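# Open all three fixture clamps, leaving the parts in place

## Task

Open each of the fixture's three clamps as far as it goes, without moving the parts from where they sit; a clamp that stays open only because the robot is still holding it at the end does not count.

## Robot and tools

Robot: a single Kinova Gen3 arm (seven revolute joints) with a Robotiq 2F-85 two-finger gripper. There is only one arm, so every command row drives this one gripper. Joint ranges in rad, base outward: waist and upper arm roll, forearm roll, wrist roll each -6.283 to 6.283; shoulder -2.250 to 2.250; elbow -2.580 to 2.580; wrist pitch -2.100 to 2.100. The elbow never quite straightens.

Frames. Scene frame: origin on the table surface right below the arm base, +z up, +y to the left when facing along +x. The base may sit slightly tilted, and the reported hand position can be off, more so far from the base. Gripper frame: +z runs out along the fingers, the pads close along y. end_effector_position is the midpoint between the pads when shut; closed fingertips stick out about 19 mm beyond it, open ones about 6 mm. While closing, the tips travel about 13 mm further out, so keep that gap above any surface.

execute_actions(actions): actions is a list of up to 15 actions. Each action is a table of up to 15 rows; each row lasts one control step (1/30 s), and a short table repeats its final row until 15 steps (0.5 s) are filled. A row is 9 numbers, each in [-1, 1], ordered dx, dy, dz, rx, ry, rz, position, force_limit, speed. The first six are an offset, not a pose: they are measured in the gripper's own axes from the gripper pose measured when the action began (for a call's first action, the pose in the latest result of this scene). Every row refers back to that same start pose; rows do not add up. Scale: 1.0 equals 0.6 m for dx, dy, dz and 180 degrees for rotation; rx, ry, rz form one rotation vector. Each step the commanded pose is clipped to at most 70 mm and 16 degrees from the measured pose, so large offsets take several actions, and after an action the arm continues only up to the last clipped pose. If position and orientation cannot both be reached, position wins. An empty list just reports state and images.

Finger numbers (absolute, not offsets): position +1 is fully open (85 mm), about -0.8 puts the pads together, -1 closes until blocked. force_limit sets pad force: roughly 20 N at -1, 128 N at 0, 235 N at +1 on a 40 mm object closed slowly (thin objects get less). speed sets how fast the gap changes: about 20, 85, 150 mm/s at -1, 0, +1; faster closing adds up to about 5 N (speed 0) or 12 N (speed +1). Once fingers stop, new force or speed only applies after position changes by at least 0.01. To grip, send -1 and confirm object_status 2.

move(target, speed, blocking): target is one 9-number row, an offset in gripper axes from the pose in the latest result that shows one, same scale as above; finger numbers are applied at the start. speed is in m/s, 0.002 to 0.5 (default 0.25), turning up to twice that in rad/s. The straight path lasts 0.5 to 10 s; anything longer is cut at 10 s. It ignores obstacles, the hand can lag, drift or overshoot speed (worse near full reach). With blocking=false you get a result after 0.5 s while motion continues; call wait or stop before any other motion command. The move: line reports how it ended (done, off_target, moving, held, fault), the distance to target and limits (paced = pose clipped; held = some steps blocked, after which the arm may surge).

wait(seconds): 0 to 10; lets time pass holding the last command, returning early if a running move finishes. stop(): brakes a running move (needs room, more when fast); fingers keep moving.

zoom_image(camera, region): camera is cam_head_left, cam_head_right or cam_wrist (each 672x504); region [x0, y0, x1, y1] in pixels from the top-left, at most 504 by 504. The wrist camera frame is wrist_camera_optical (+z forward, +x right, +y down), possibly a few cm and about 11 degrees off. read_manual(section) only returns licence texts. finished_scene(scene) ends the current scene for good; the clamps must already be open and stay that way.

Result lines: state gives end_effector_position (m) and end_effector_quat_wxyz in the scene frame, joint positions, position_measured (counts: 3 open, about 78 = 60 mm, 130 = 40 mm, 180 = 20 mm, 230 pads touching) and object_status (0 moving, 1 blocked while opening, 2 blocked while closing, 3 reached target or fully shut). Hand target is the pose the controller is heading for. pose unreachable means the clearance check (which treats the base mount as arm) altered or blocked the command. Step readings list positions, HELD marking clipped steps.

Cautions: nothing may leave the table. Contact torque reaching a joint limit (47.5 N m for the first four joints, 29.9 for the wrist joints, held weight included) freezes the arm 10 s and drops the rest of the call. Fast or deep-past-contact moves hit and push harder; avoid slams, drops and slips. Holding loads heats motors: MOTOR HOT from 60 °C, OVER-TEMPERATURE FAULT at 75 °C when the arm sags. The simulation runs on while you think, holding your last command; parts may occasionally be tugged while held.

Each tool is called after "Call:" as name(argument=value, ...), one argument or row to a line, values as JSON.

## Session

Call:
execute_actions(
  actions=[],
)

Scene clock: 0.00 s.
end_effector_position=(+0.5577, +0.1822, +0.1789) position_measured=3 object_status=3 end_effector_quat_wxyz=(+0.469, +0.725, +0.101, +0.494)
Joint positions: [-0.85   0.692  0.021  2.143  1.678  1.345  2.17 ]
Joint velocities: [-0.     0.001  0.    -0.     0.    -0.    -0.001]
Motor temperatures (°C, as the motors report them): [30 23 25 25 32 37 42]
Hand target: +0.558, +0.182, +0.179; +0.469, +0.725, +0.101, +0.494

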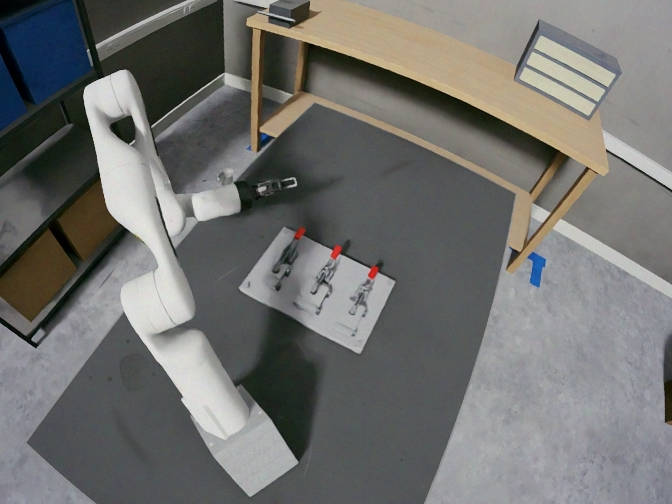

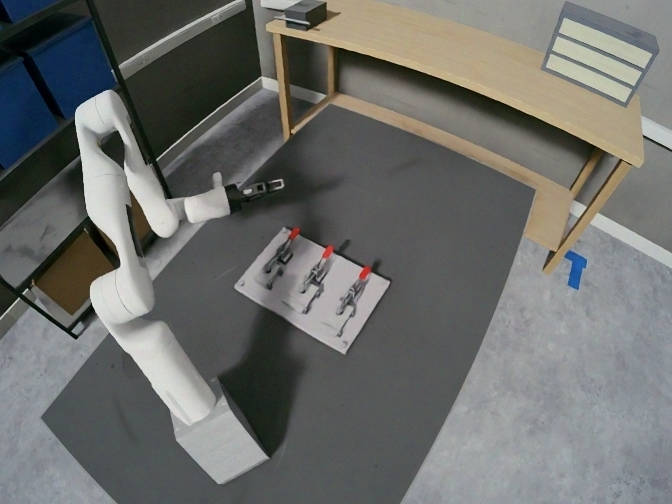

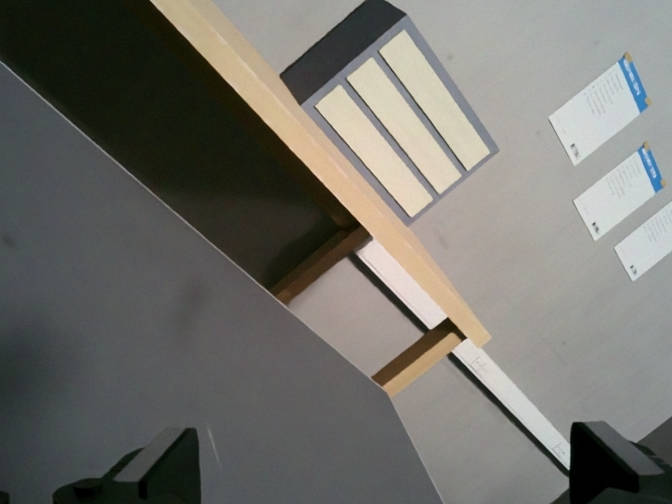

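Call:
zoom_image(
  camera="cam_head_left",
  region=[220, 200, 420, 360],
)

Call:
zoom_image(
  camera="cam_head_right",
  region=[220, 200, 420, 360],
)

Region (220, 200, 420, 360) of cam_head_left's 672x504 image, scaled by 2.520, with more detail than that image has; it fills the top 403 rows of this view, and the rest is white.

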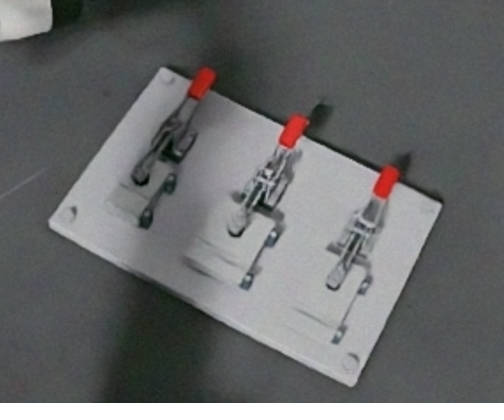

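Region (220, 200, 420, 360) of cam_head_right's 672x504 image, scaled by 2.520, with more detail than that image has; it fills the top 403 rows of this view, and the rest is white.

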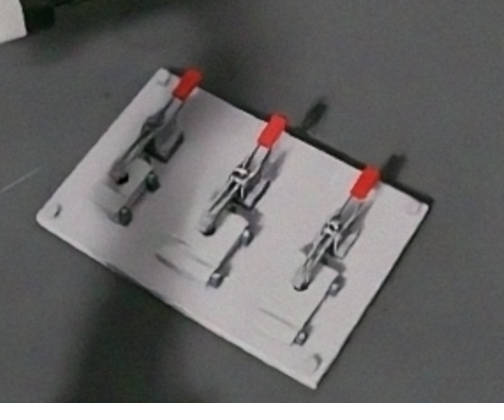

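Call:
move(
  target=[-0.121,0.459,-0.031,0.329,-0.347,0.071,1,0,0],
)

Scene clock: 4.00 s.
end_effector_position=(+0.4201, +0.0025, +0.3498) position_measured=3 object_status=3 end_effector_quat_wxyz=(+0.001, +1.000, -0.001, +0.001)
Joint positions: [ 0.327  0.374  0.602  1.78   2.392 -1.437  2.731]
Joint velocities: [ 0.002  0.006  0.002 -0.    -0.001 -0.     0.002]
Motor temperatures (°C, as the motors report them): [30 23 25 25 32 37 42]
Hand target: +0.420, +0.002, +0.350; +0.001, +1.000, -0.001, +0.001
Off the commanded pose: 0.002 m, 0 deg.
move: done

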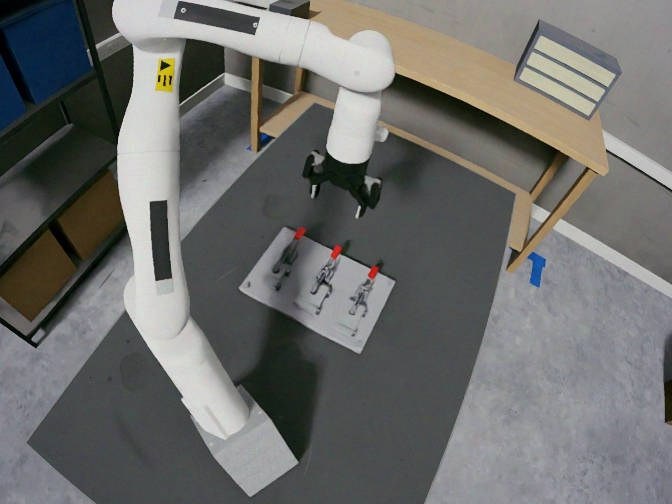

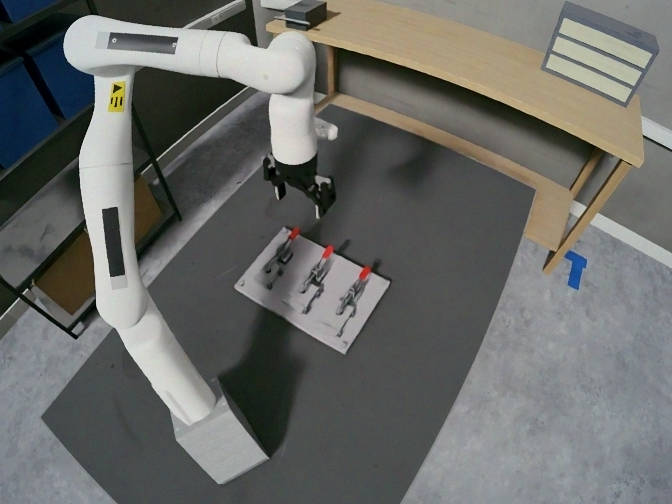

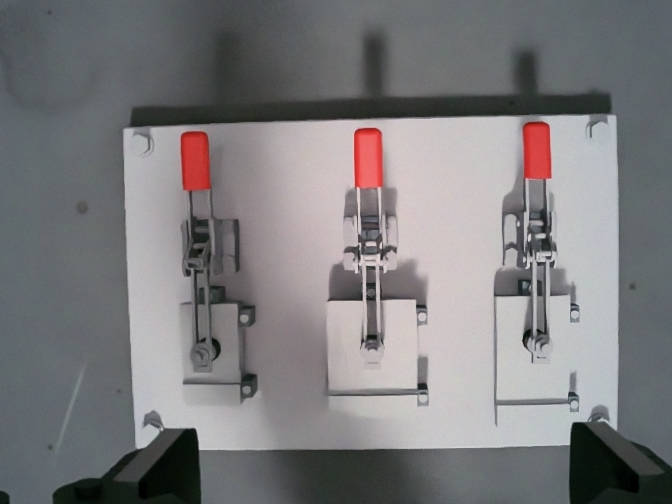

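Call:
move(
  target=[0.15,0,0.28,0,0,0,1,0,0],
)

Scene clock: 5.43 s.
end_effector_position=(+0.5101, +0.0019, +0.1824) position_measured=3 object_status=3 end_effector_quat_wxyz=(+0.001, +1.000, -0.001, +0.001)
Joint positions: [ 0.151  0.648  0.457  1.76   2.13  -1.135  2.703]
Joint velocities: [-0.     0.005 -0.001 -0.     0.001  0.001 -0.   ]
Motor temperatures (°C, as the motors report them): [30 23 25 25 32 37 42]
Hand target: +0.510, +0.002, +0.182; +0.001, +1.000, -0.001, +0.000
Off the commanded pose: 0.001 m, 0 deg.
move: done

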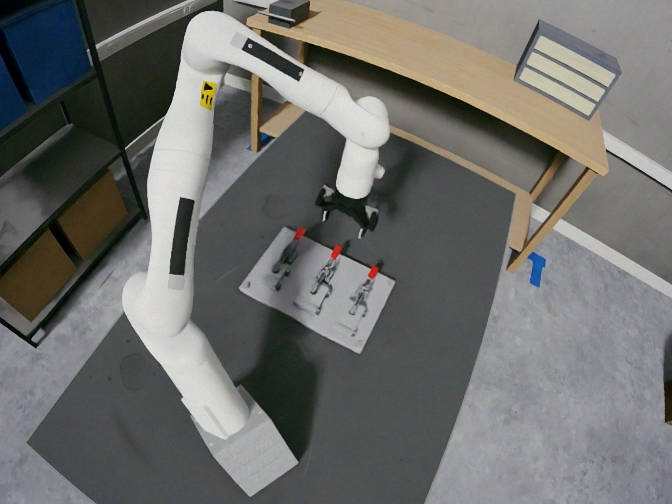

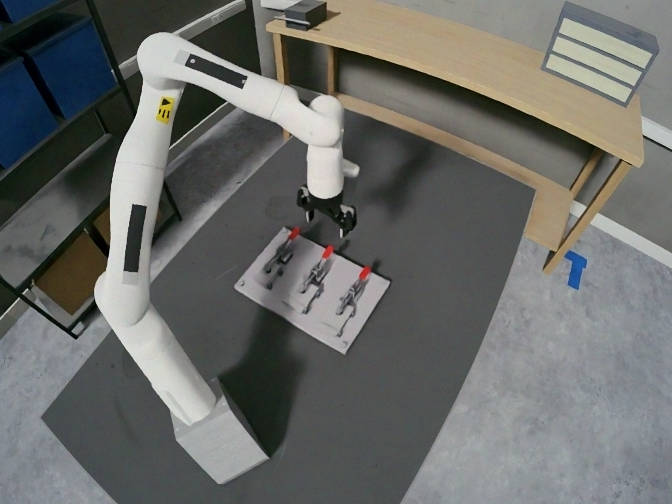

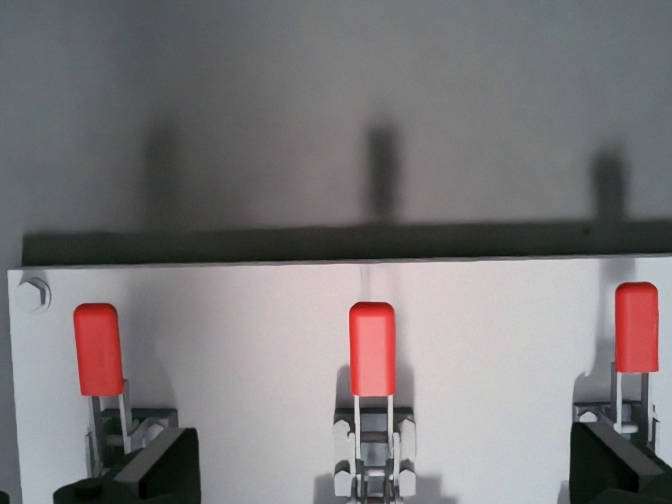

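Call:
move(
  target=[0,0,0.15,0,0,0,0.2,0,0],
  speed=0.15,
)

Call:
zoom_image(
  camera="cam_head_left",
  region=[240, 180, 420, 330],
)

Call:
zoom_image(
  camera="cam_head_right",
  region=[240, 180, 420, 330],
)

Scene clock: 6.87 s.
end_effector_position=(+0.5104, +0.0017, +0.0927) position_measured=104 object_status=3 end_effector_quat_wxyz=(+0.001, +1.000, -0.001, +0.001)
Joint positions: [ 0.098  0.777  0.371  1.807  1.972 -0.971  2.801]
Joint velocities: [-0.     0.005 -0.001  0.     0.001  0.001  0.001]
Motor temperatures (°C, as the motors report them): [30 23 25 25 32 37 42]
Hand target: +0.510, +0.002, +0.092; +0.001, +1.000, -0.002, +0.001
Off the commanded pose: 0.000 m, 0 deg.
move: done

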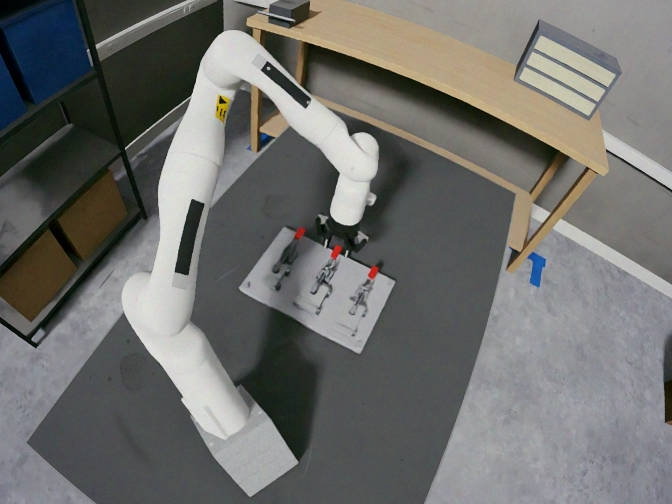

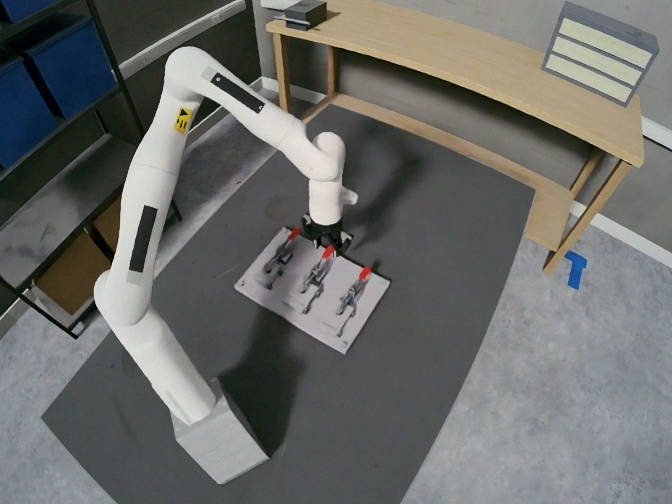

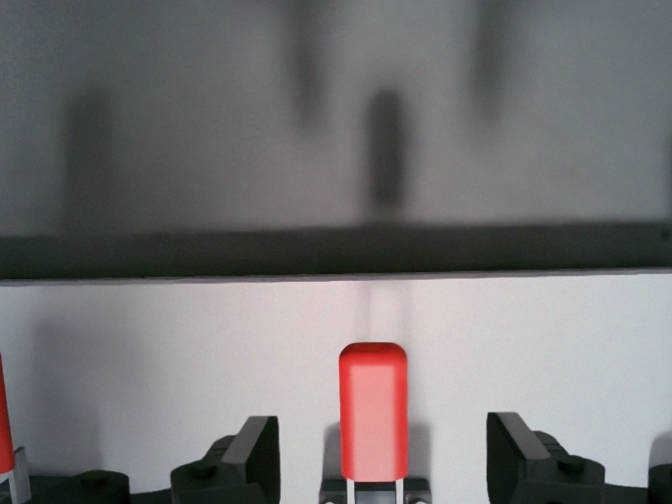

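Region (240, 180, 420, 330) of cam_head_left's 672x504 image, scaled by 2.800, with more detail than that image has.

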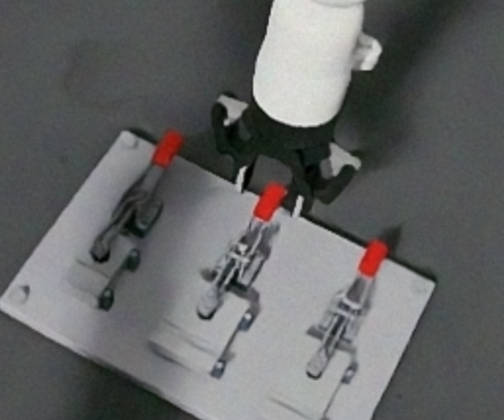

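Region (240, 180, 420, 330) of cam_head_right's 672x504 image, scaled by 2.800, with more detail than that image has.

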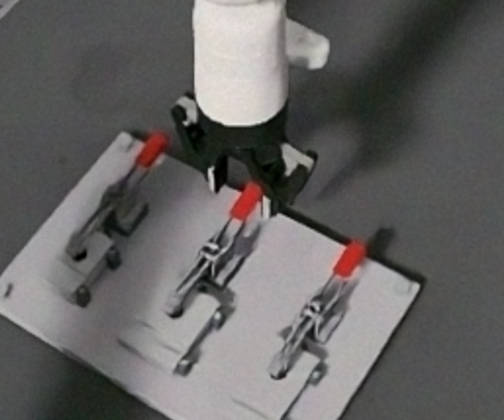

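Call:
move(
  target=[0.012,-0.003,0.055,0,0,0,0.2,0,0],
  speed=0.05,
)

Call:
zoom_image(
  camera="cam_head_right",
  region=[240, 180, 420, 330],
)

Scene clock: 8.00 s.
end_effector_position=(+0.5177, +0.0034, +0.0599) position_measured=104 object_status=3 end_effector_quat_wxyz=(+0.001, +1.000, -0.001, +0.001)
Joint positions: [ 0.073  0.833  0.34   1.785  1.92  -0.926  2.813]
Joint velocities: [ 0.     0.003 -0.001 -0.     0.001  0.001 -0.   ]
Motor temperatures (°C, as the motors report them): [30 23 25 25 32 37 42]
Hand target: +0.518, +0.003, +0.060; +0.001, +1.000, -0.001, +0.001
Off the commanded pose: 0.000 m, 0 deg.
move: done

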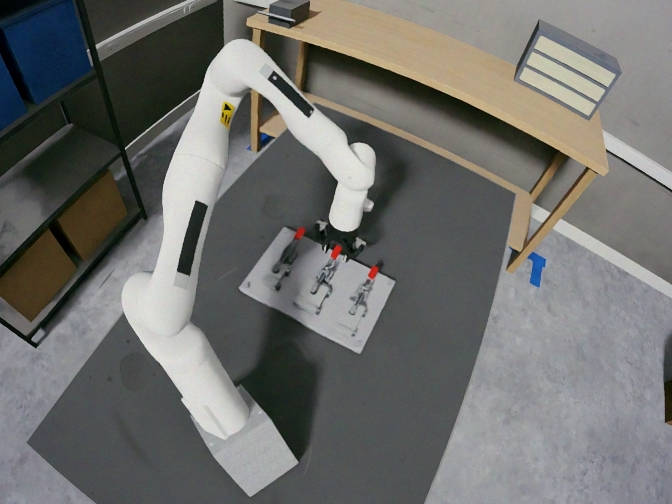

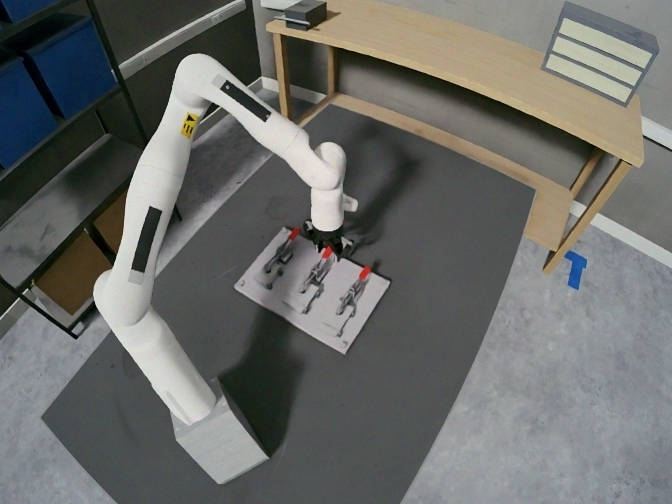

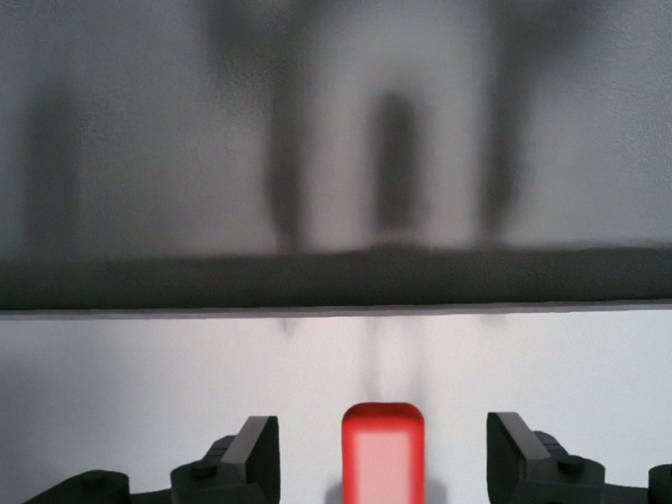

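Region (240, 180, 420, 330) of cam_head_right's 672x504 image, scaled by 2.800, with more detail than that image has.

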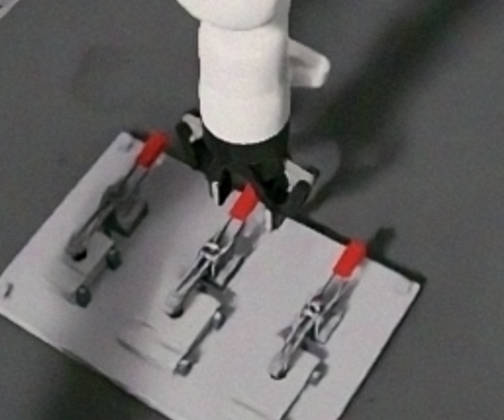

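Call:
move(
  target=[-0.008,0,0.012,0,0,0,0.2,0,0],
  speed=0.05,
)

Call:
move(
  target=[0,0,0,0,0,0,-1,-0.6,0],
)

Call:
zoom_image(
  camera="cam_head_right",
  region=[240, 180, 420, 330],
)

Scene clock: 8.83 s.
end_effector_position=(+0.5130, +0.0034, +0.0527) position_measured=104 object_status=3 end_effector_quat_wxyz=(+0.001, +1.000, -0.001, +0.001)
Joint positions: [ 0.072  0.841  0.33   1.801  1.9   -0.909  2.836]
Joint velocities: [ 0.     0.001  0.     0.    -0.     0.    -0.001]
Motor temperatures (°C, as the motors report them): [30 23 25 25 32 37 42]
Hand target: +0.513, +0.003, +0.053; +0.001, +1.000, -0.001, +0.001
Off the commanded pose: 0.000 m, 0 deg.
move: done

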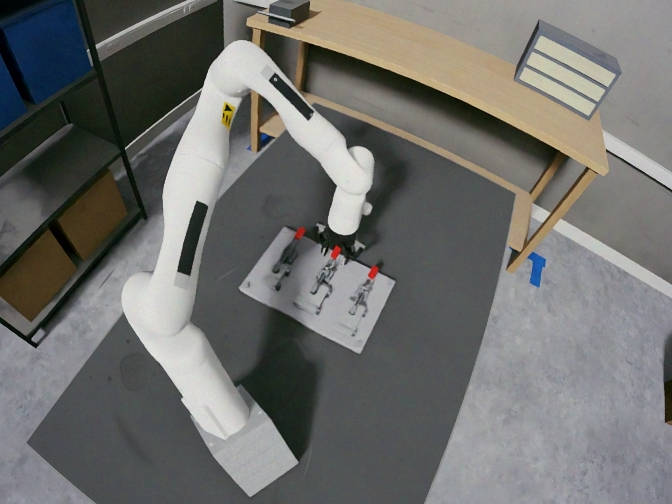

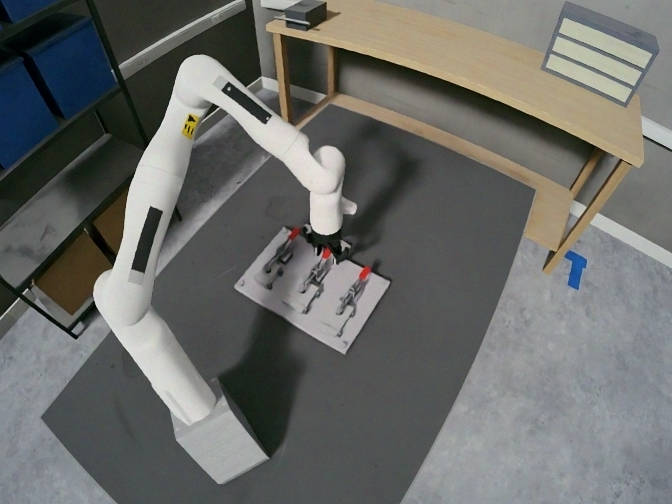

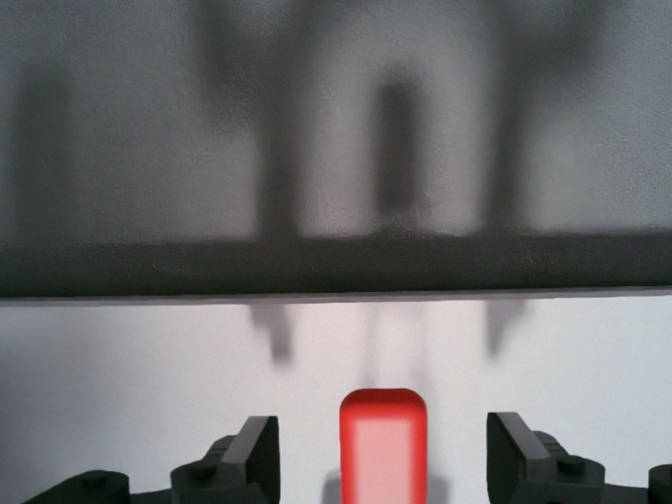

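Scene clock: 9.47 s.
end_effector_position=(+0.5130, +0.0035, +0.0527) position_measured=188 object_status=2 end_effector_quat_wxyz=(+0.001, +1.000, -0.001, +0.001)
Joint positions: [ 0.072  0.841  0.33   1.801  1.899 -0.909  2.836]
Joint velocities: [-0.    -0.001  0.    -0.    -0.    -0.     0.001]
Motor temperatures (°C, as the motors report them): [30 23 25 25 32 37 42]
Hand target: +0.513, +0.003, +0.053; +0.001, +1.000, -0.001, +0.001
Off the commanded pose: 0.000 m, 0 deg.
move: done

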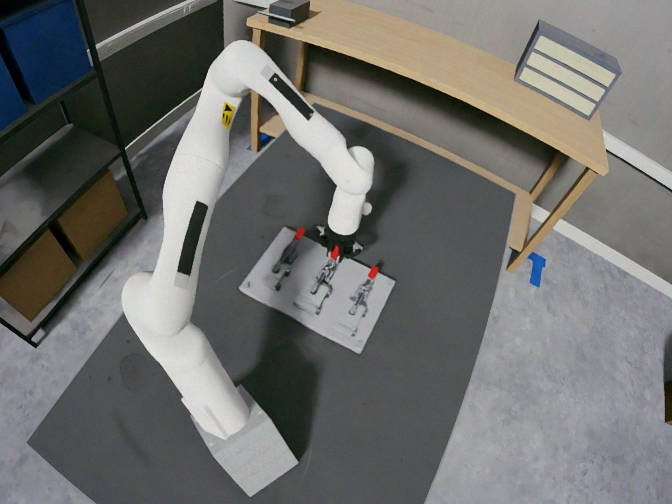

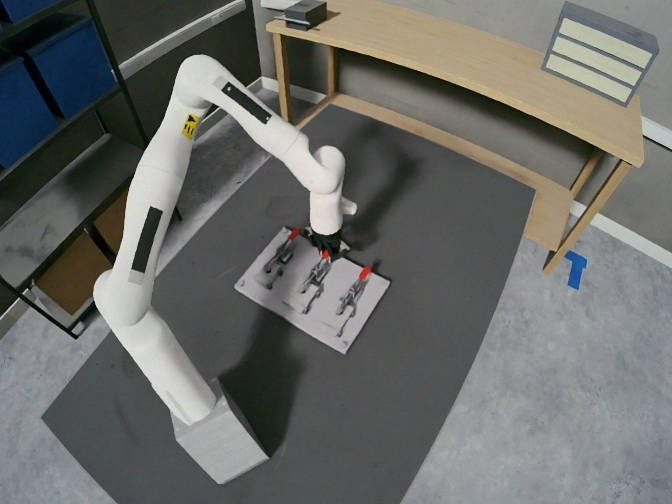

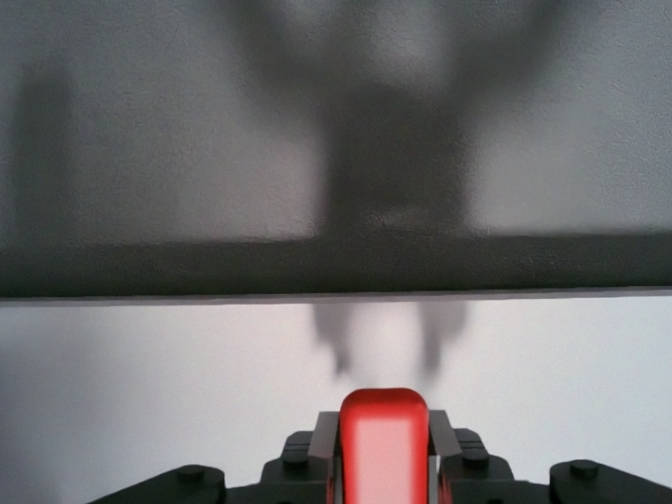

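Region (240, 180, 420, 330) of cam_head_right's 672x504 image, scaled by 2.800, with more detail than that image has.

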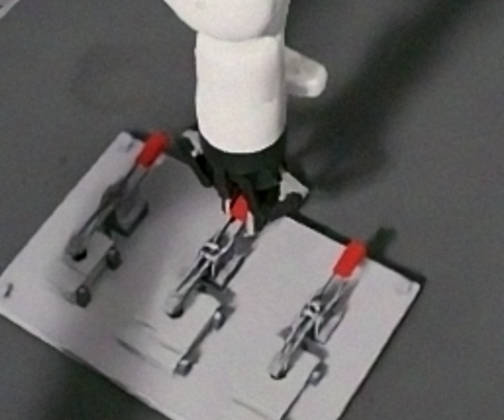

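Call:
move(
  target=[-0.007,0,-0.04,0,0,0,-1,-0.6,0],
  speed=0.03,
)

Call:
zoom_image(
  camera="cam_head_right",
  region=[240, 180, 420, 330],
)

Scene clock: 10.67 s.
end_effector_position=(+0.5009, +0.0037, +0.0685) position_measured=188 object_status=2 end_effector_quat_wxyz=(-0.001, +1.000, -0.003, -0.009)
Joint positions: [ 0.086  0.811  0.341  1.822  1.945 -0.933  2.82 ]
Joint velocities: [ 0.005 -0.001 -0.008 -0.     0.005  0.005 -0.003]
Motor temperatures (°C, as the motors report them): [30 23 25 25 32 37 42]
Hand target: +0.509, +0.004, +0.077; +0.001, +1.000, -0.001, +0.001
Off the commanded pose: 0.011 m, 1 deg.
move: off_target

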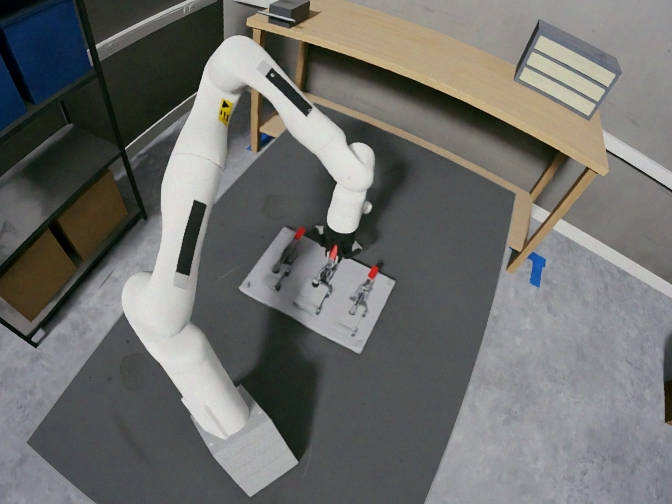

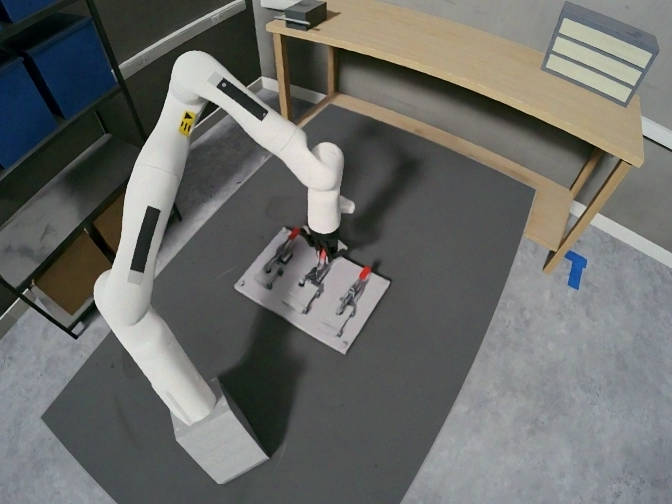

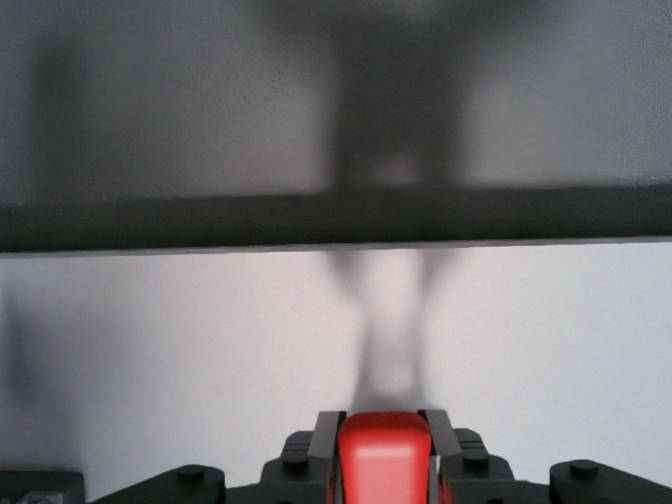

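Region (240, 180, 420, 330) of cam_head_right's 672x504 image, scaled by 2.800, with more detail than that image has.

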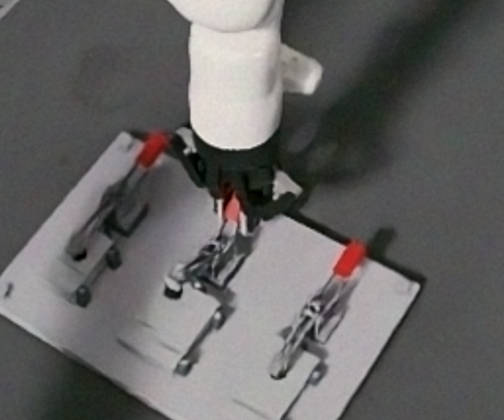

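Call:
move(
  target=[-0.035,0,-0.022,0,0,0,-1,-0.6,0],
  speed=0.03,
)

Call:
zoom_image(
  camera="cam_head_right",
  region=[240, 180, 420, 330],
)

Scene clock: 11.83 s.
end_effector_position=(+0.4801, +0.0037, +0.0778) position_measured=188 object_status=2 end_effector_quat_wxyz=(-0.000, +1.000, -0.003, -0.011)
Joint positions: [ 0.102  0.781  0.341  1.888  1.942 -0.923  2.868]
Joint velocities: [ 0.003 -0.002 -0.004  0.     0.001  0.002 -0.002]
Motor temperatures (°C, as the motors report them): [30 23 25 25 32 37 42]
Hand target: +0.480, +0.004, +0.082; -0.000, +1.000, -0.003, -0.009
Off the commanded pose: 0.004 m, 0 deg.
move: off_target

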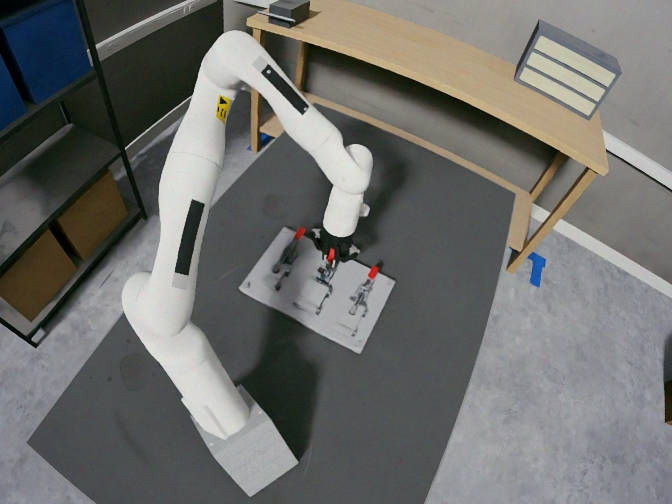

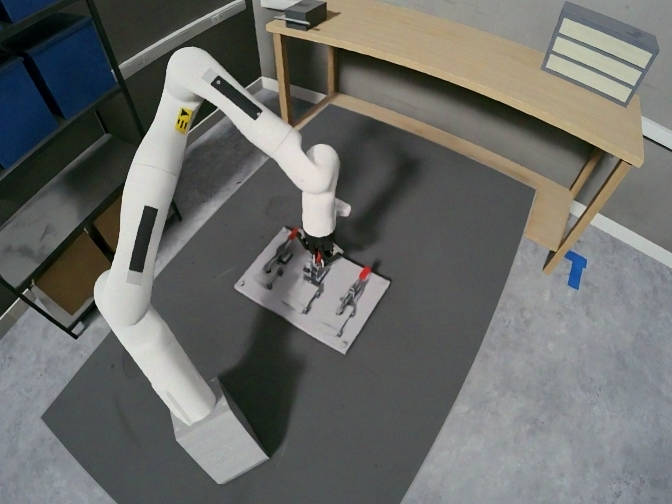

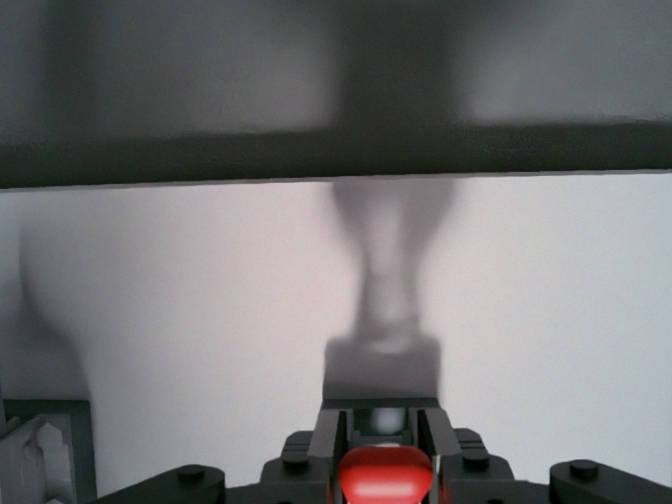

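Region (240, 180, 420, 330) of cam_head_right's 672x504 image, scaled by 2.800, with more detail than that image has.

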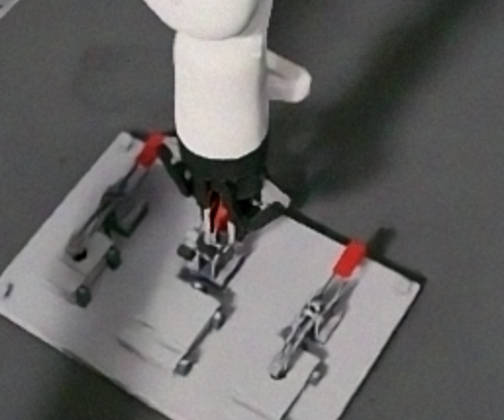

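Call:
move(
  target=[-0.02,0,-0.003,0,0,0,-1,-0.6,0],
  speed=0.03,
)

Call:
zoom_image(
  camera="cam_head_right",
  region=[240, 180, 420, 330],
)

Scene clock: 12.67 s.
end_effector_position=(+0.4722, +0.0037, +0.0784) position_measured=188 object_status=2 end_effector_quat_wxyz=(+0.001, +1.000, -0.002, -0.008)
Joint positions: [ 0.108  0.773  0.336  1.92   1.924 -0.908  2.904]
Joint velocities: [-0.     0.    -0.     0.    -0.    -0.    -0.001]
Motor temperatures (°C, as the motors report them): [30 23 25 25 32 37 42]
Hand target: +0.468, +0.004, +0.080; -0.000, +1.000, -0.003, -0.011
Off the commanded pose: 0.004 m, 0 deg.
move: off_target

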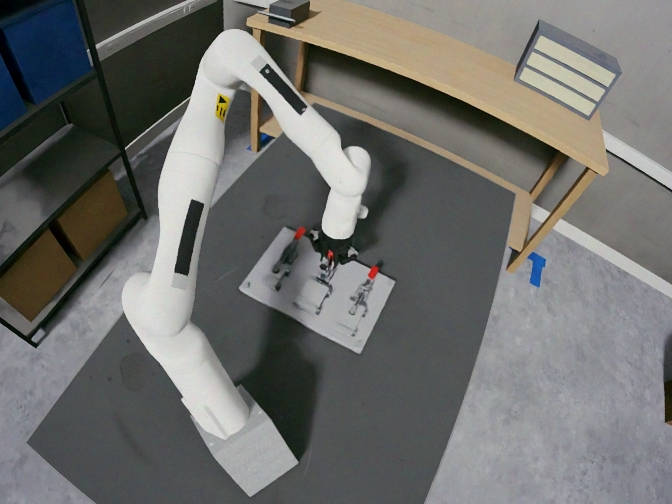

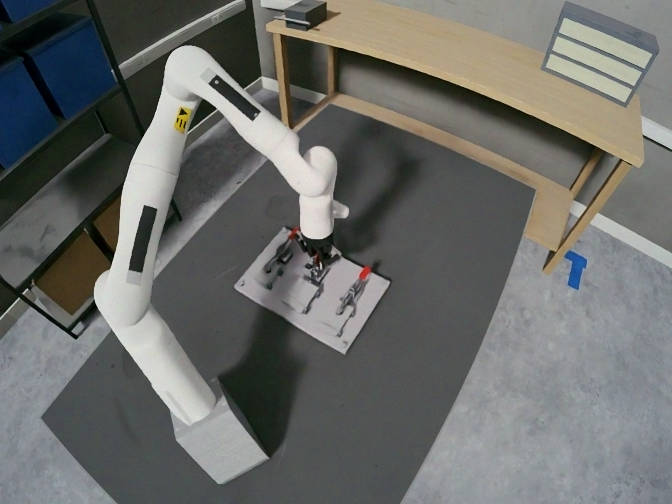

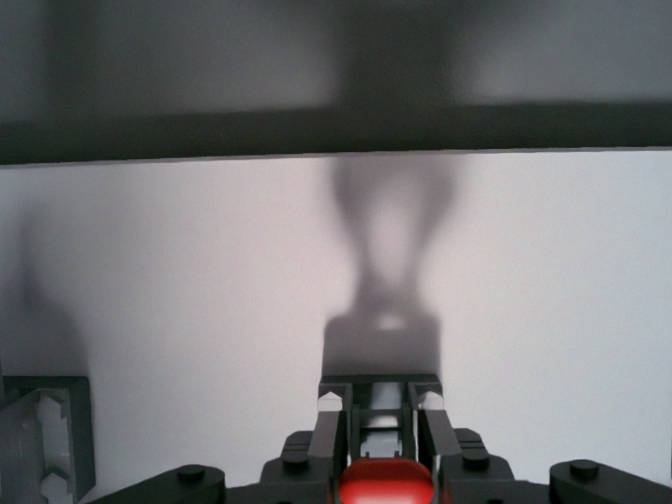

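Region (240, 180, 420, 330) of cam_head_right's 672x504 image, scaled by 2.800, with more detail than that image has.

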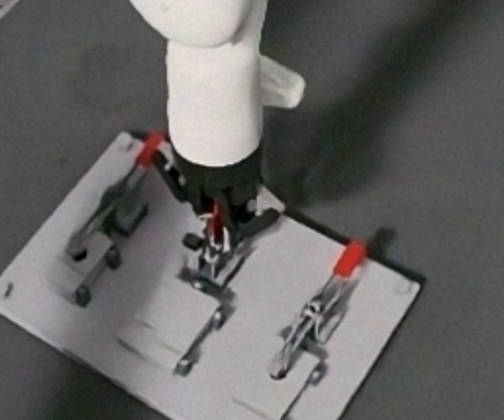

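Call:
move(
  target=[0.003,0,0,0,0,0,0.2,-0.6,0],
)

Call:
move(
  target=[-0.05,0,-0.25,0,0.007,0,0.2,-0.6,0],
  speed=0.2,
)

Call:
zoom_image(
  camera="cam_head_right",
  region=[240, 180, 420, 330],
)

Call:
zoom_image(
  camera="cam_head_left",
  region=[240, 180, 420, 330],
)

Scene clock: 13.53 s.
end_effector_position=(+0.4740, +0.0037, +0.0784) position_measured=104 object_status=0 end_effector_quat_wxyz=(+0.001, +1.000, -0.002, -0.008)
Joint positions: [ 0.106  0.774  0.337  1.914  1.927 -0.911  2.898]
Joint velocities: [-0.     0.    -0.     0.    -0.    -0.     0.001]
Motor temperatures (°C, as the motors report them): [30 23 25 25 32 37 42]
Hand target: +0.474, +0.004, +0.078; +0.001, +1.000, -0.002, -0.008
Off the commanded pose: 0.000 m, 0 deg.
move: done

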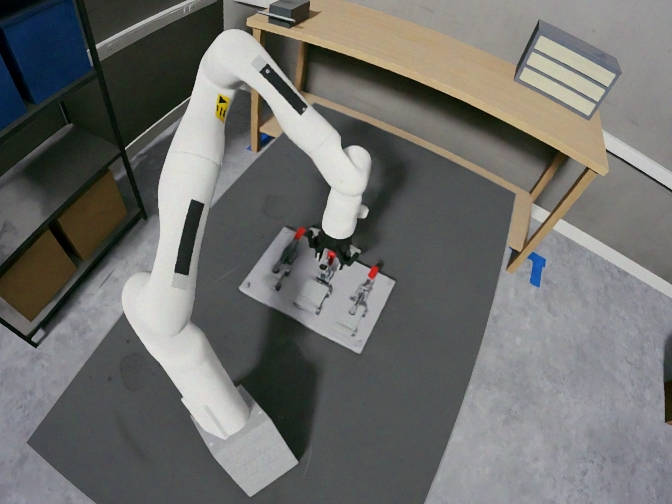

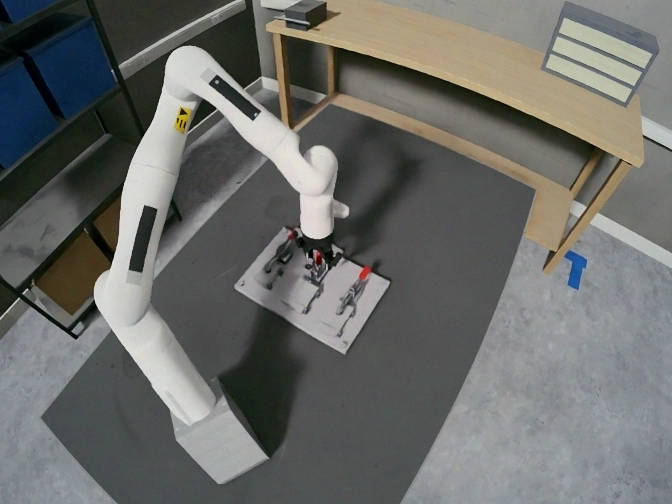

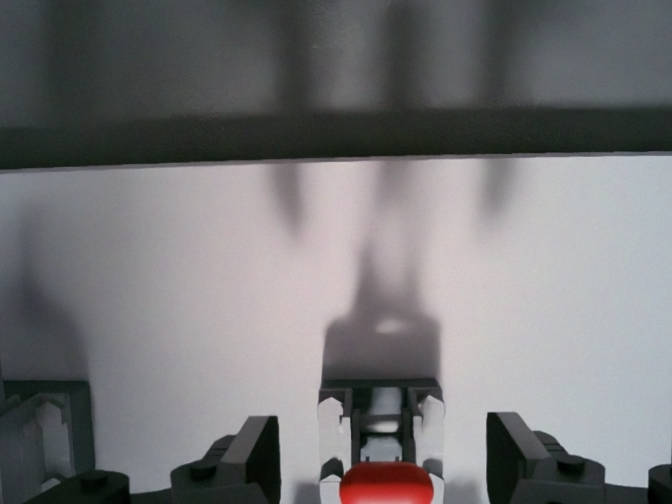

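Scene clock: 14.70 s.
end_effector_position=(+0.4463, +0.0042, +0.2284) position_measured=104 object_status=3 end_effector_quat_wxyz=(+0.000, +1.000, -0.001, +0.003)
Joint positions: [ 0.219  0.512  0.489  1.922  2.203 -1.152  2.795]
Joint velocities: [ 0.001 -0.005  0.002  0.    -0.001 -0.001  0.003]
Motor temperatures (°C, as the motors report them): [30 23 25 25 32 37 42]
Hand target: +0.446, +0.004, +0.229; +0.001, +1.000, -0.001, +0.003
Off the commanded pose: 0.001 m, 0 deg.
move: done

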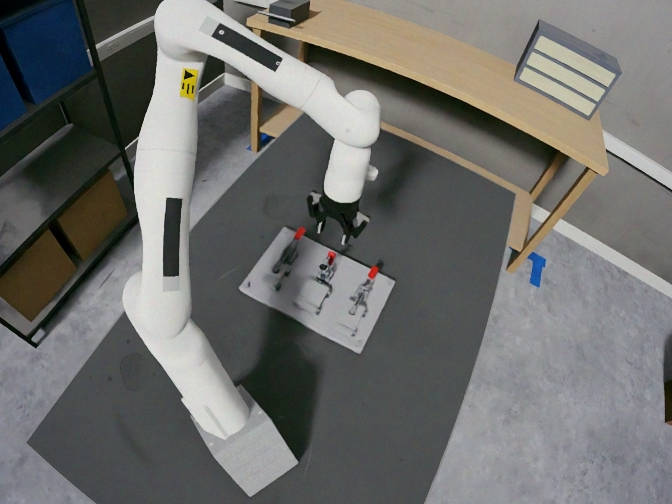

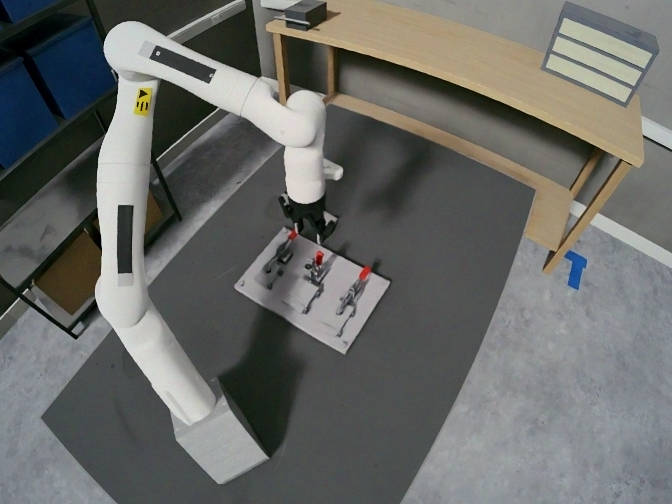

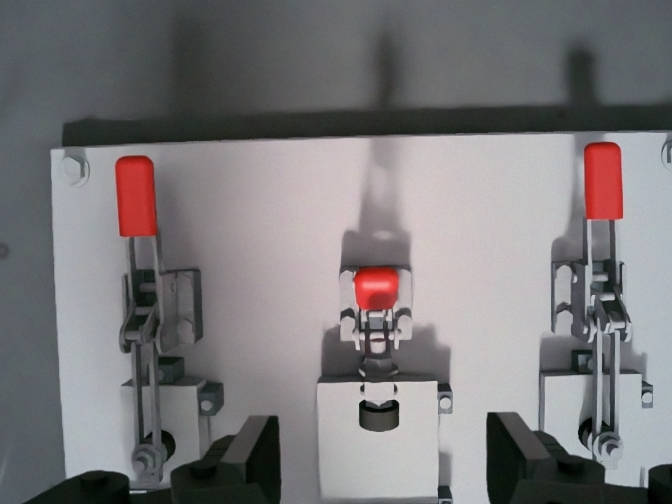

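Region (240, 180, 420, 330) of cam_head_right's 672x504 image, scaled by 2.800, with more detail than that image has.

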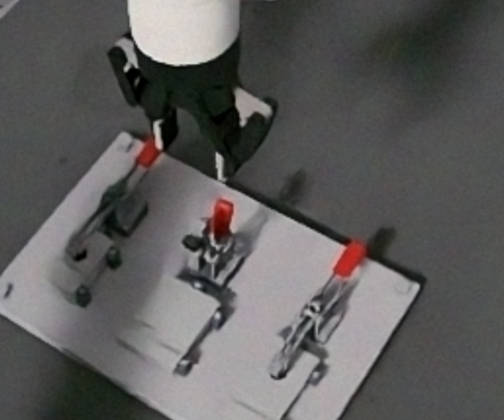

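Region (240, 180, 420, 330) of cam_head_left's 672x504 image, scaled by 2.800, with more detail than that image has.

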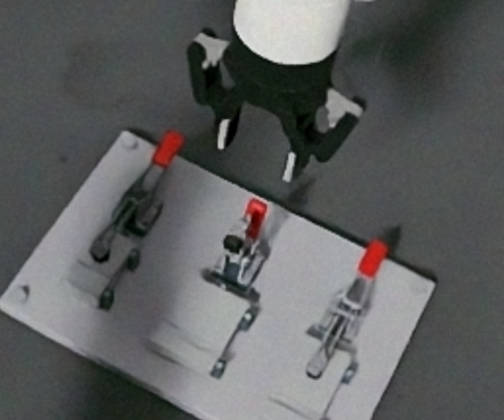

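Call:
move(
  target=[0.111,0.193,0.226,0,0,0,0.2,-0.6,0],
)

Scene clock: 16.20 s.
end_effector_position=(+0.5141, -0.1120, +0.0940) position_measured=104 object_status=3 end_effector_quat_wxyz=(+0.001, +1.000, -0.001, +0.003)
Joint positions: [ 0.29   0.966  0.375  1.623  1.997 -1.058  2.908]
Joint velocities: [ 0.001  0.004 -0.    -0.001  0.001 -0.001 -0.001]
Motor temperatures (°C, as the motors report them): [30 23 25 25 32 37 42]
Hand target: +0.514, -0.112, +0.094; +0.001, +1.000, -0.002, +0.003
Off the commanded pose: 0.001 m, 0 deg.
move: done

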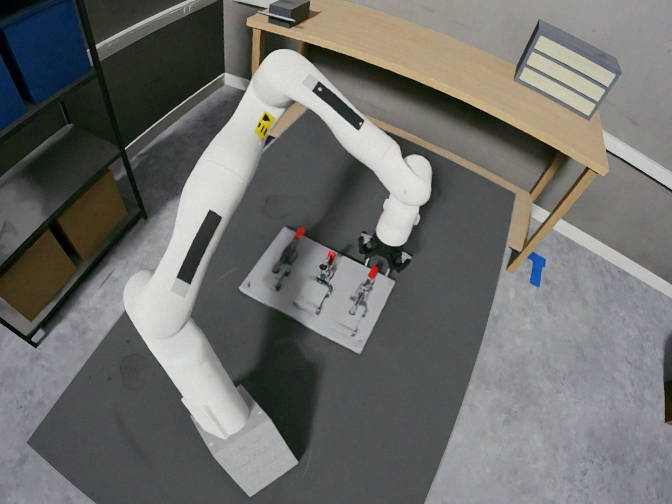

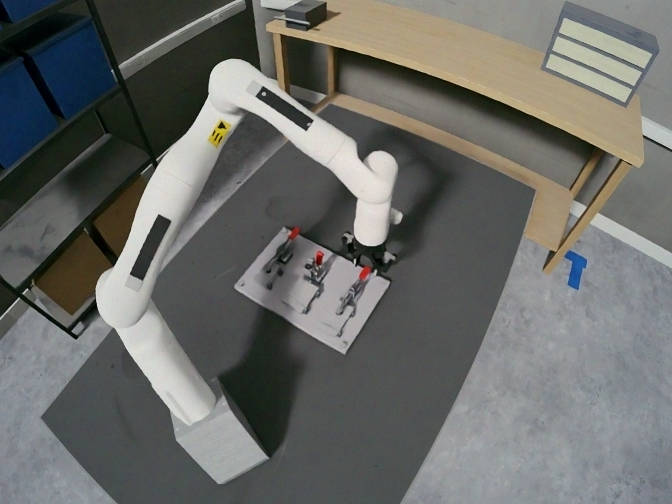

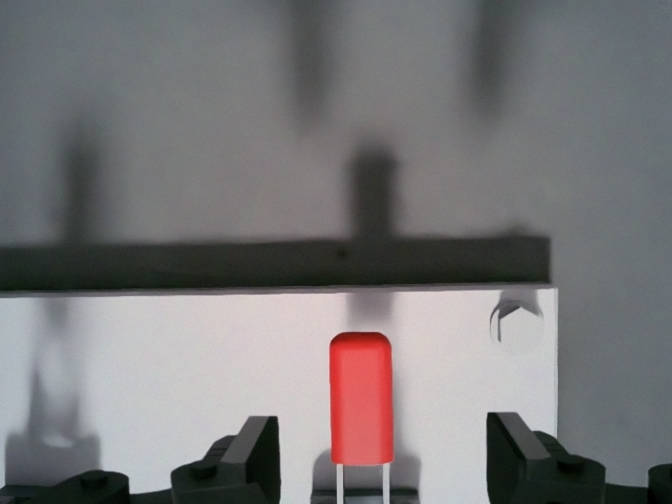

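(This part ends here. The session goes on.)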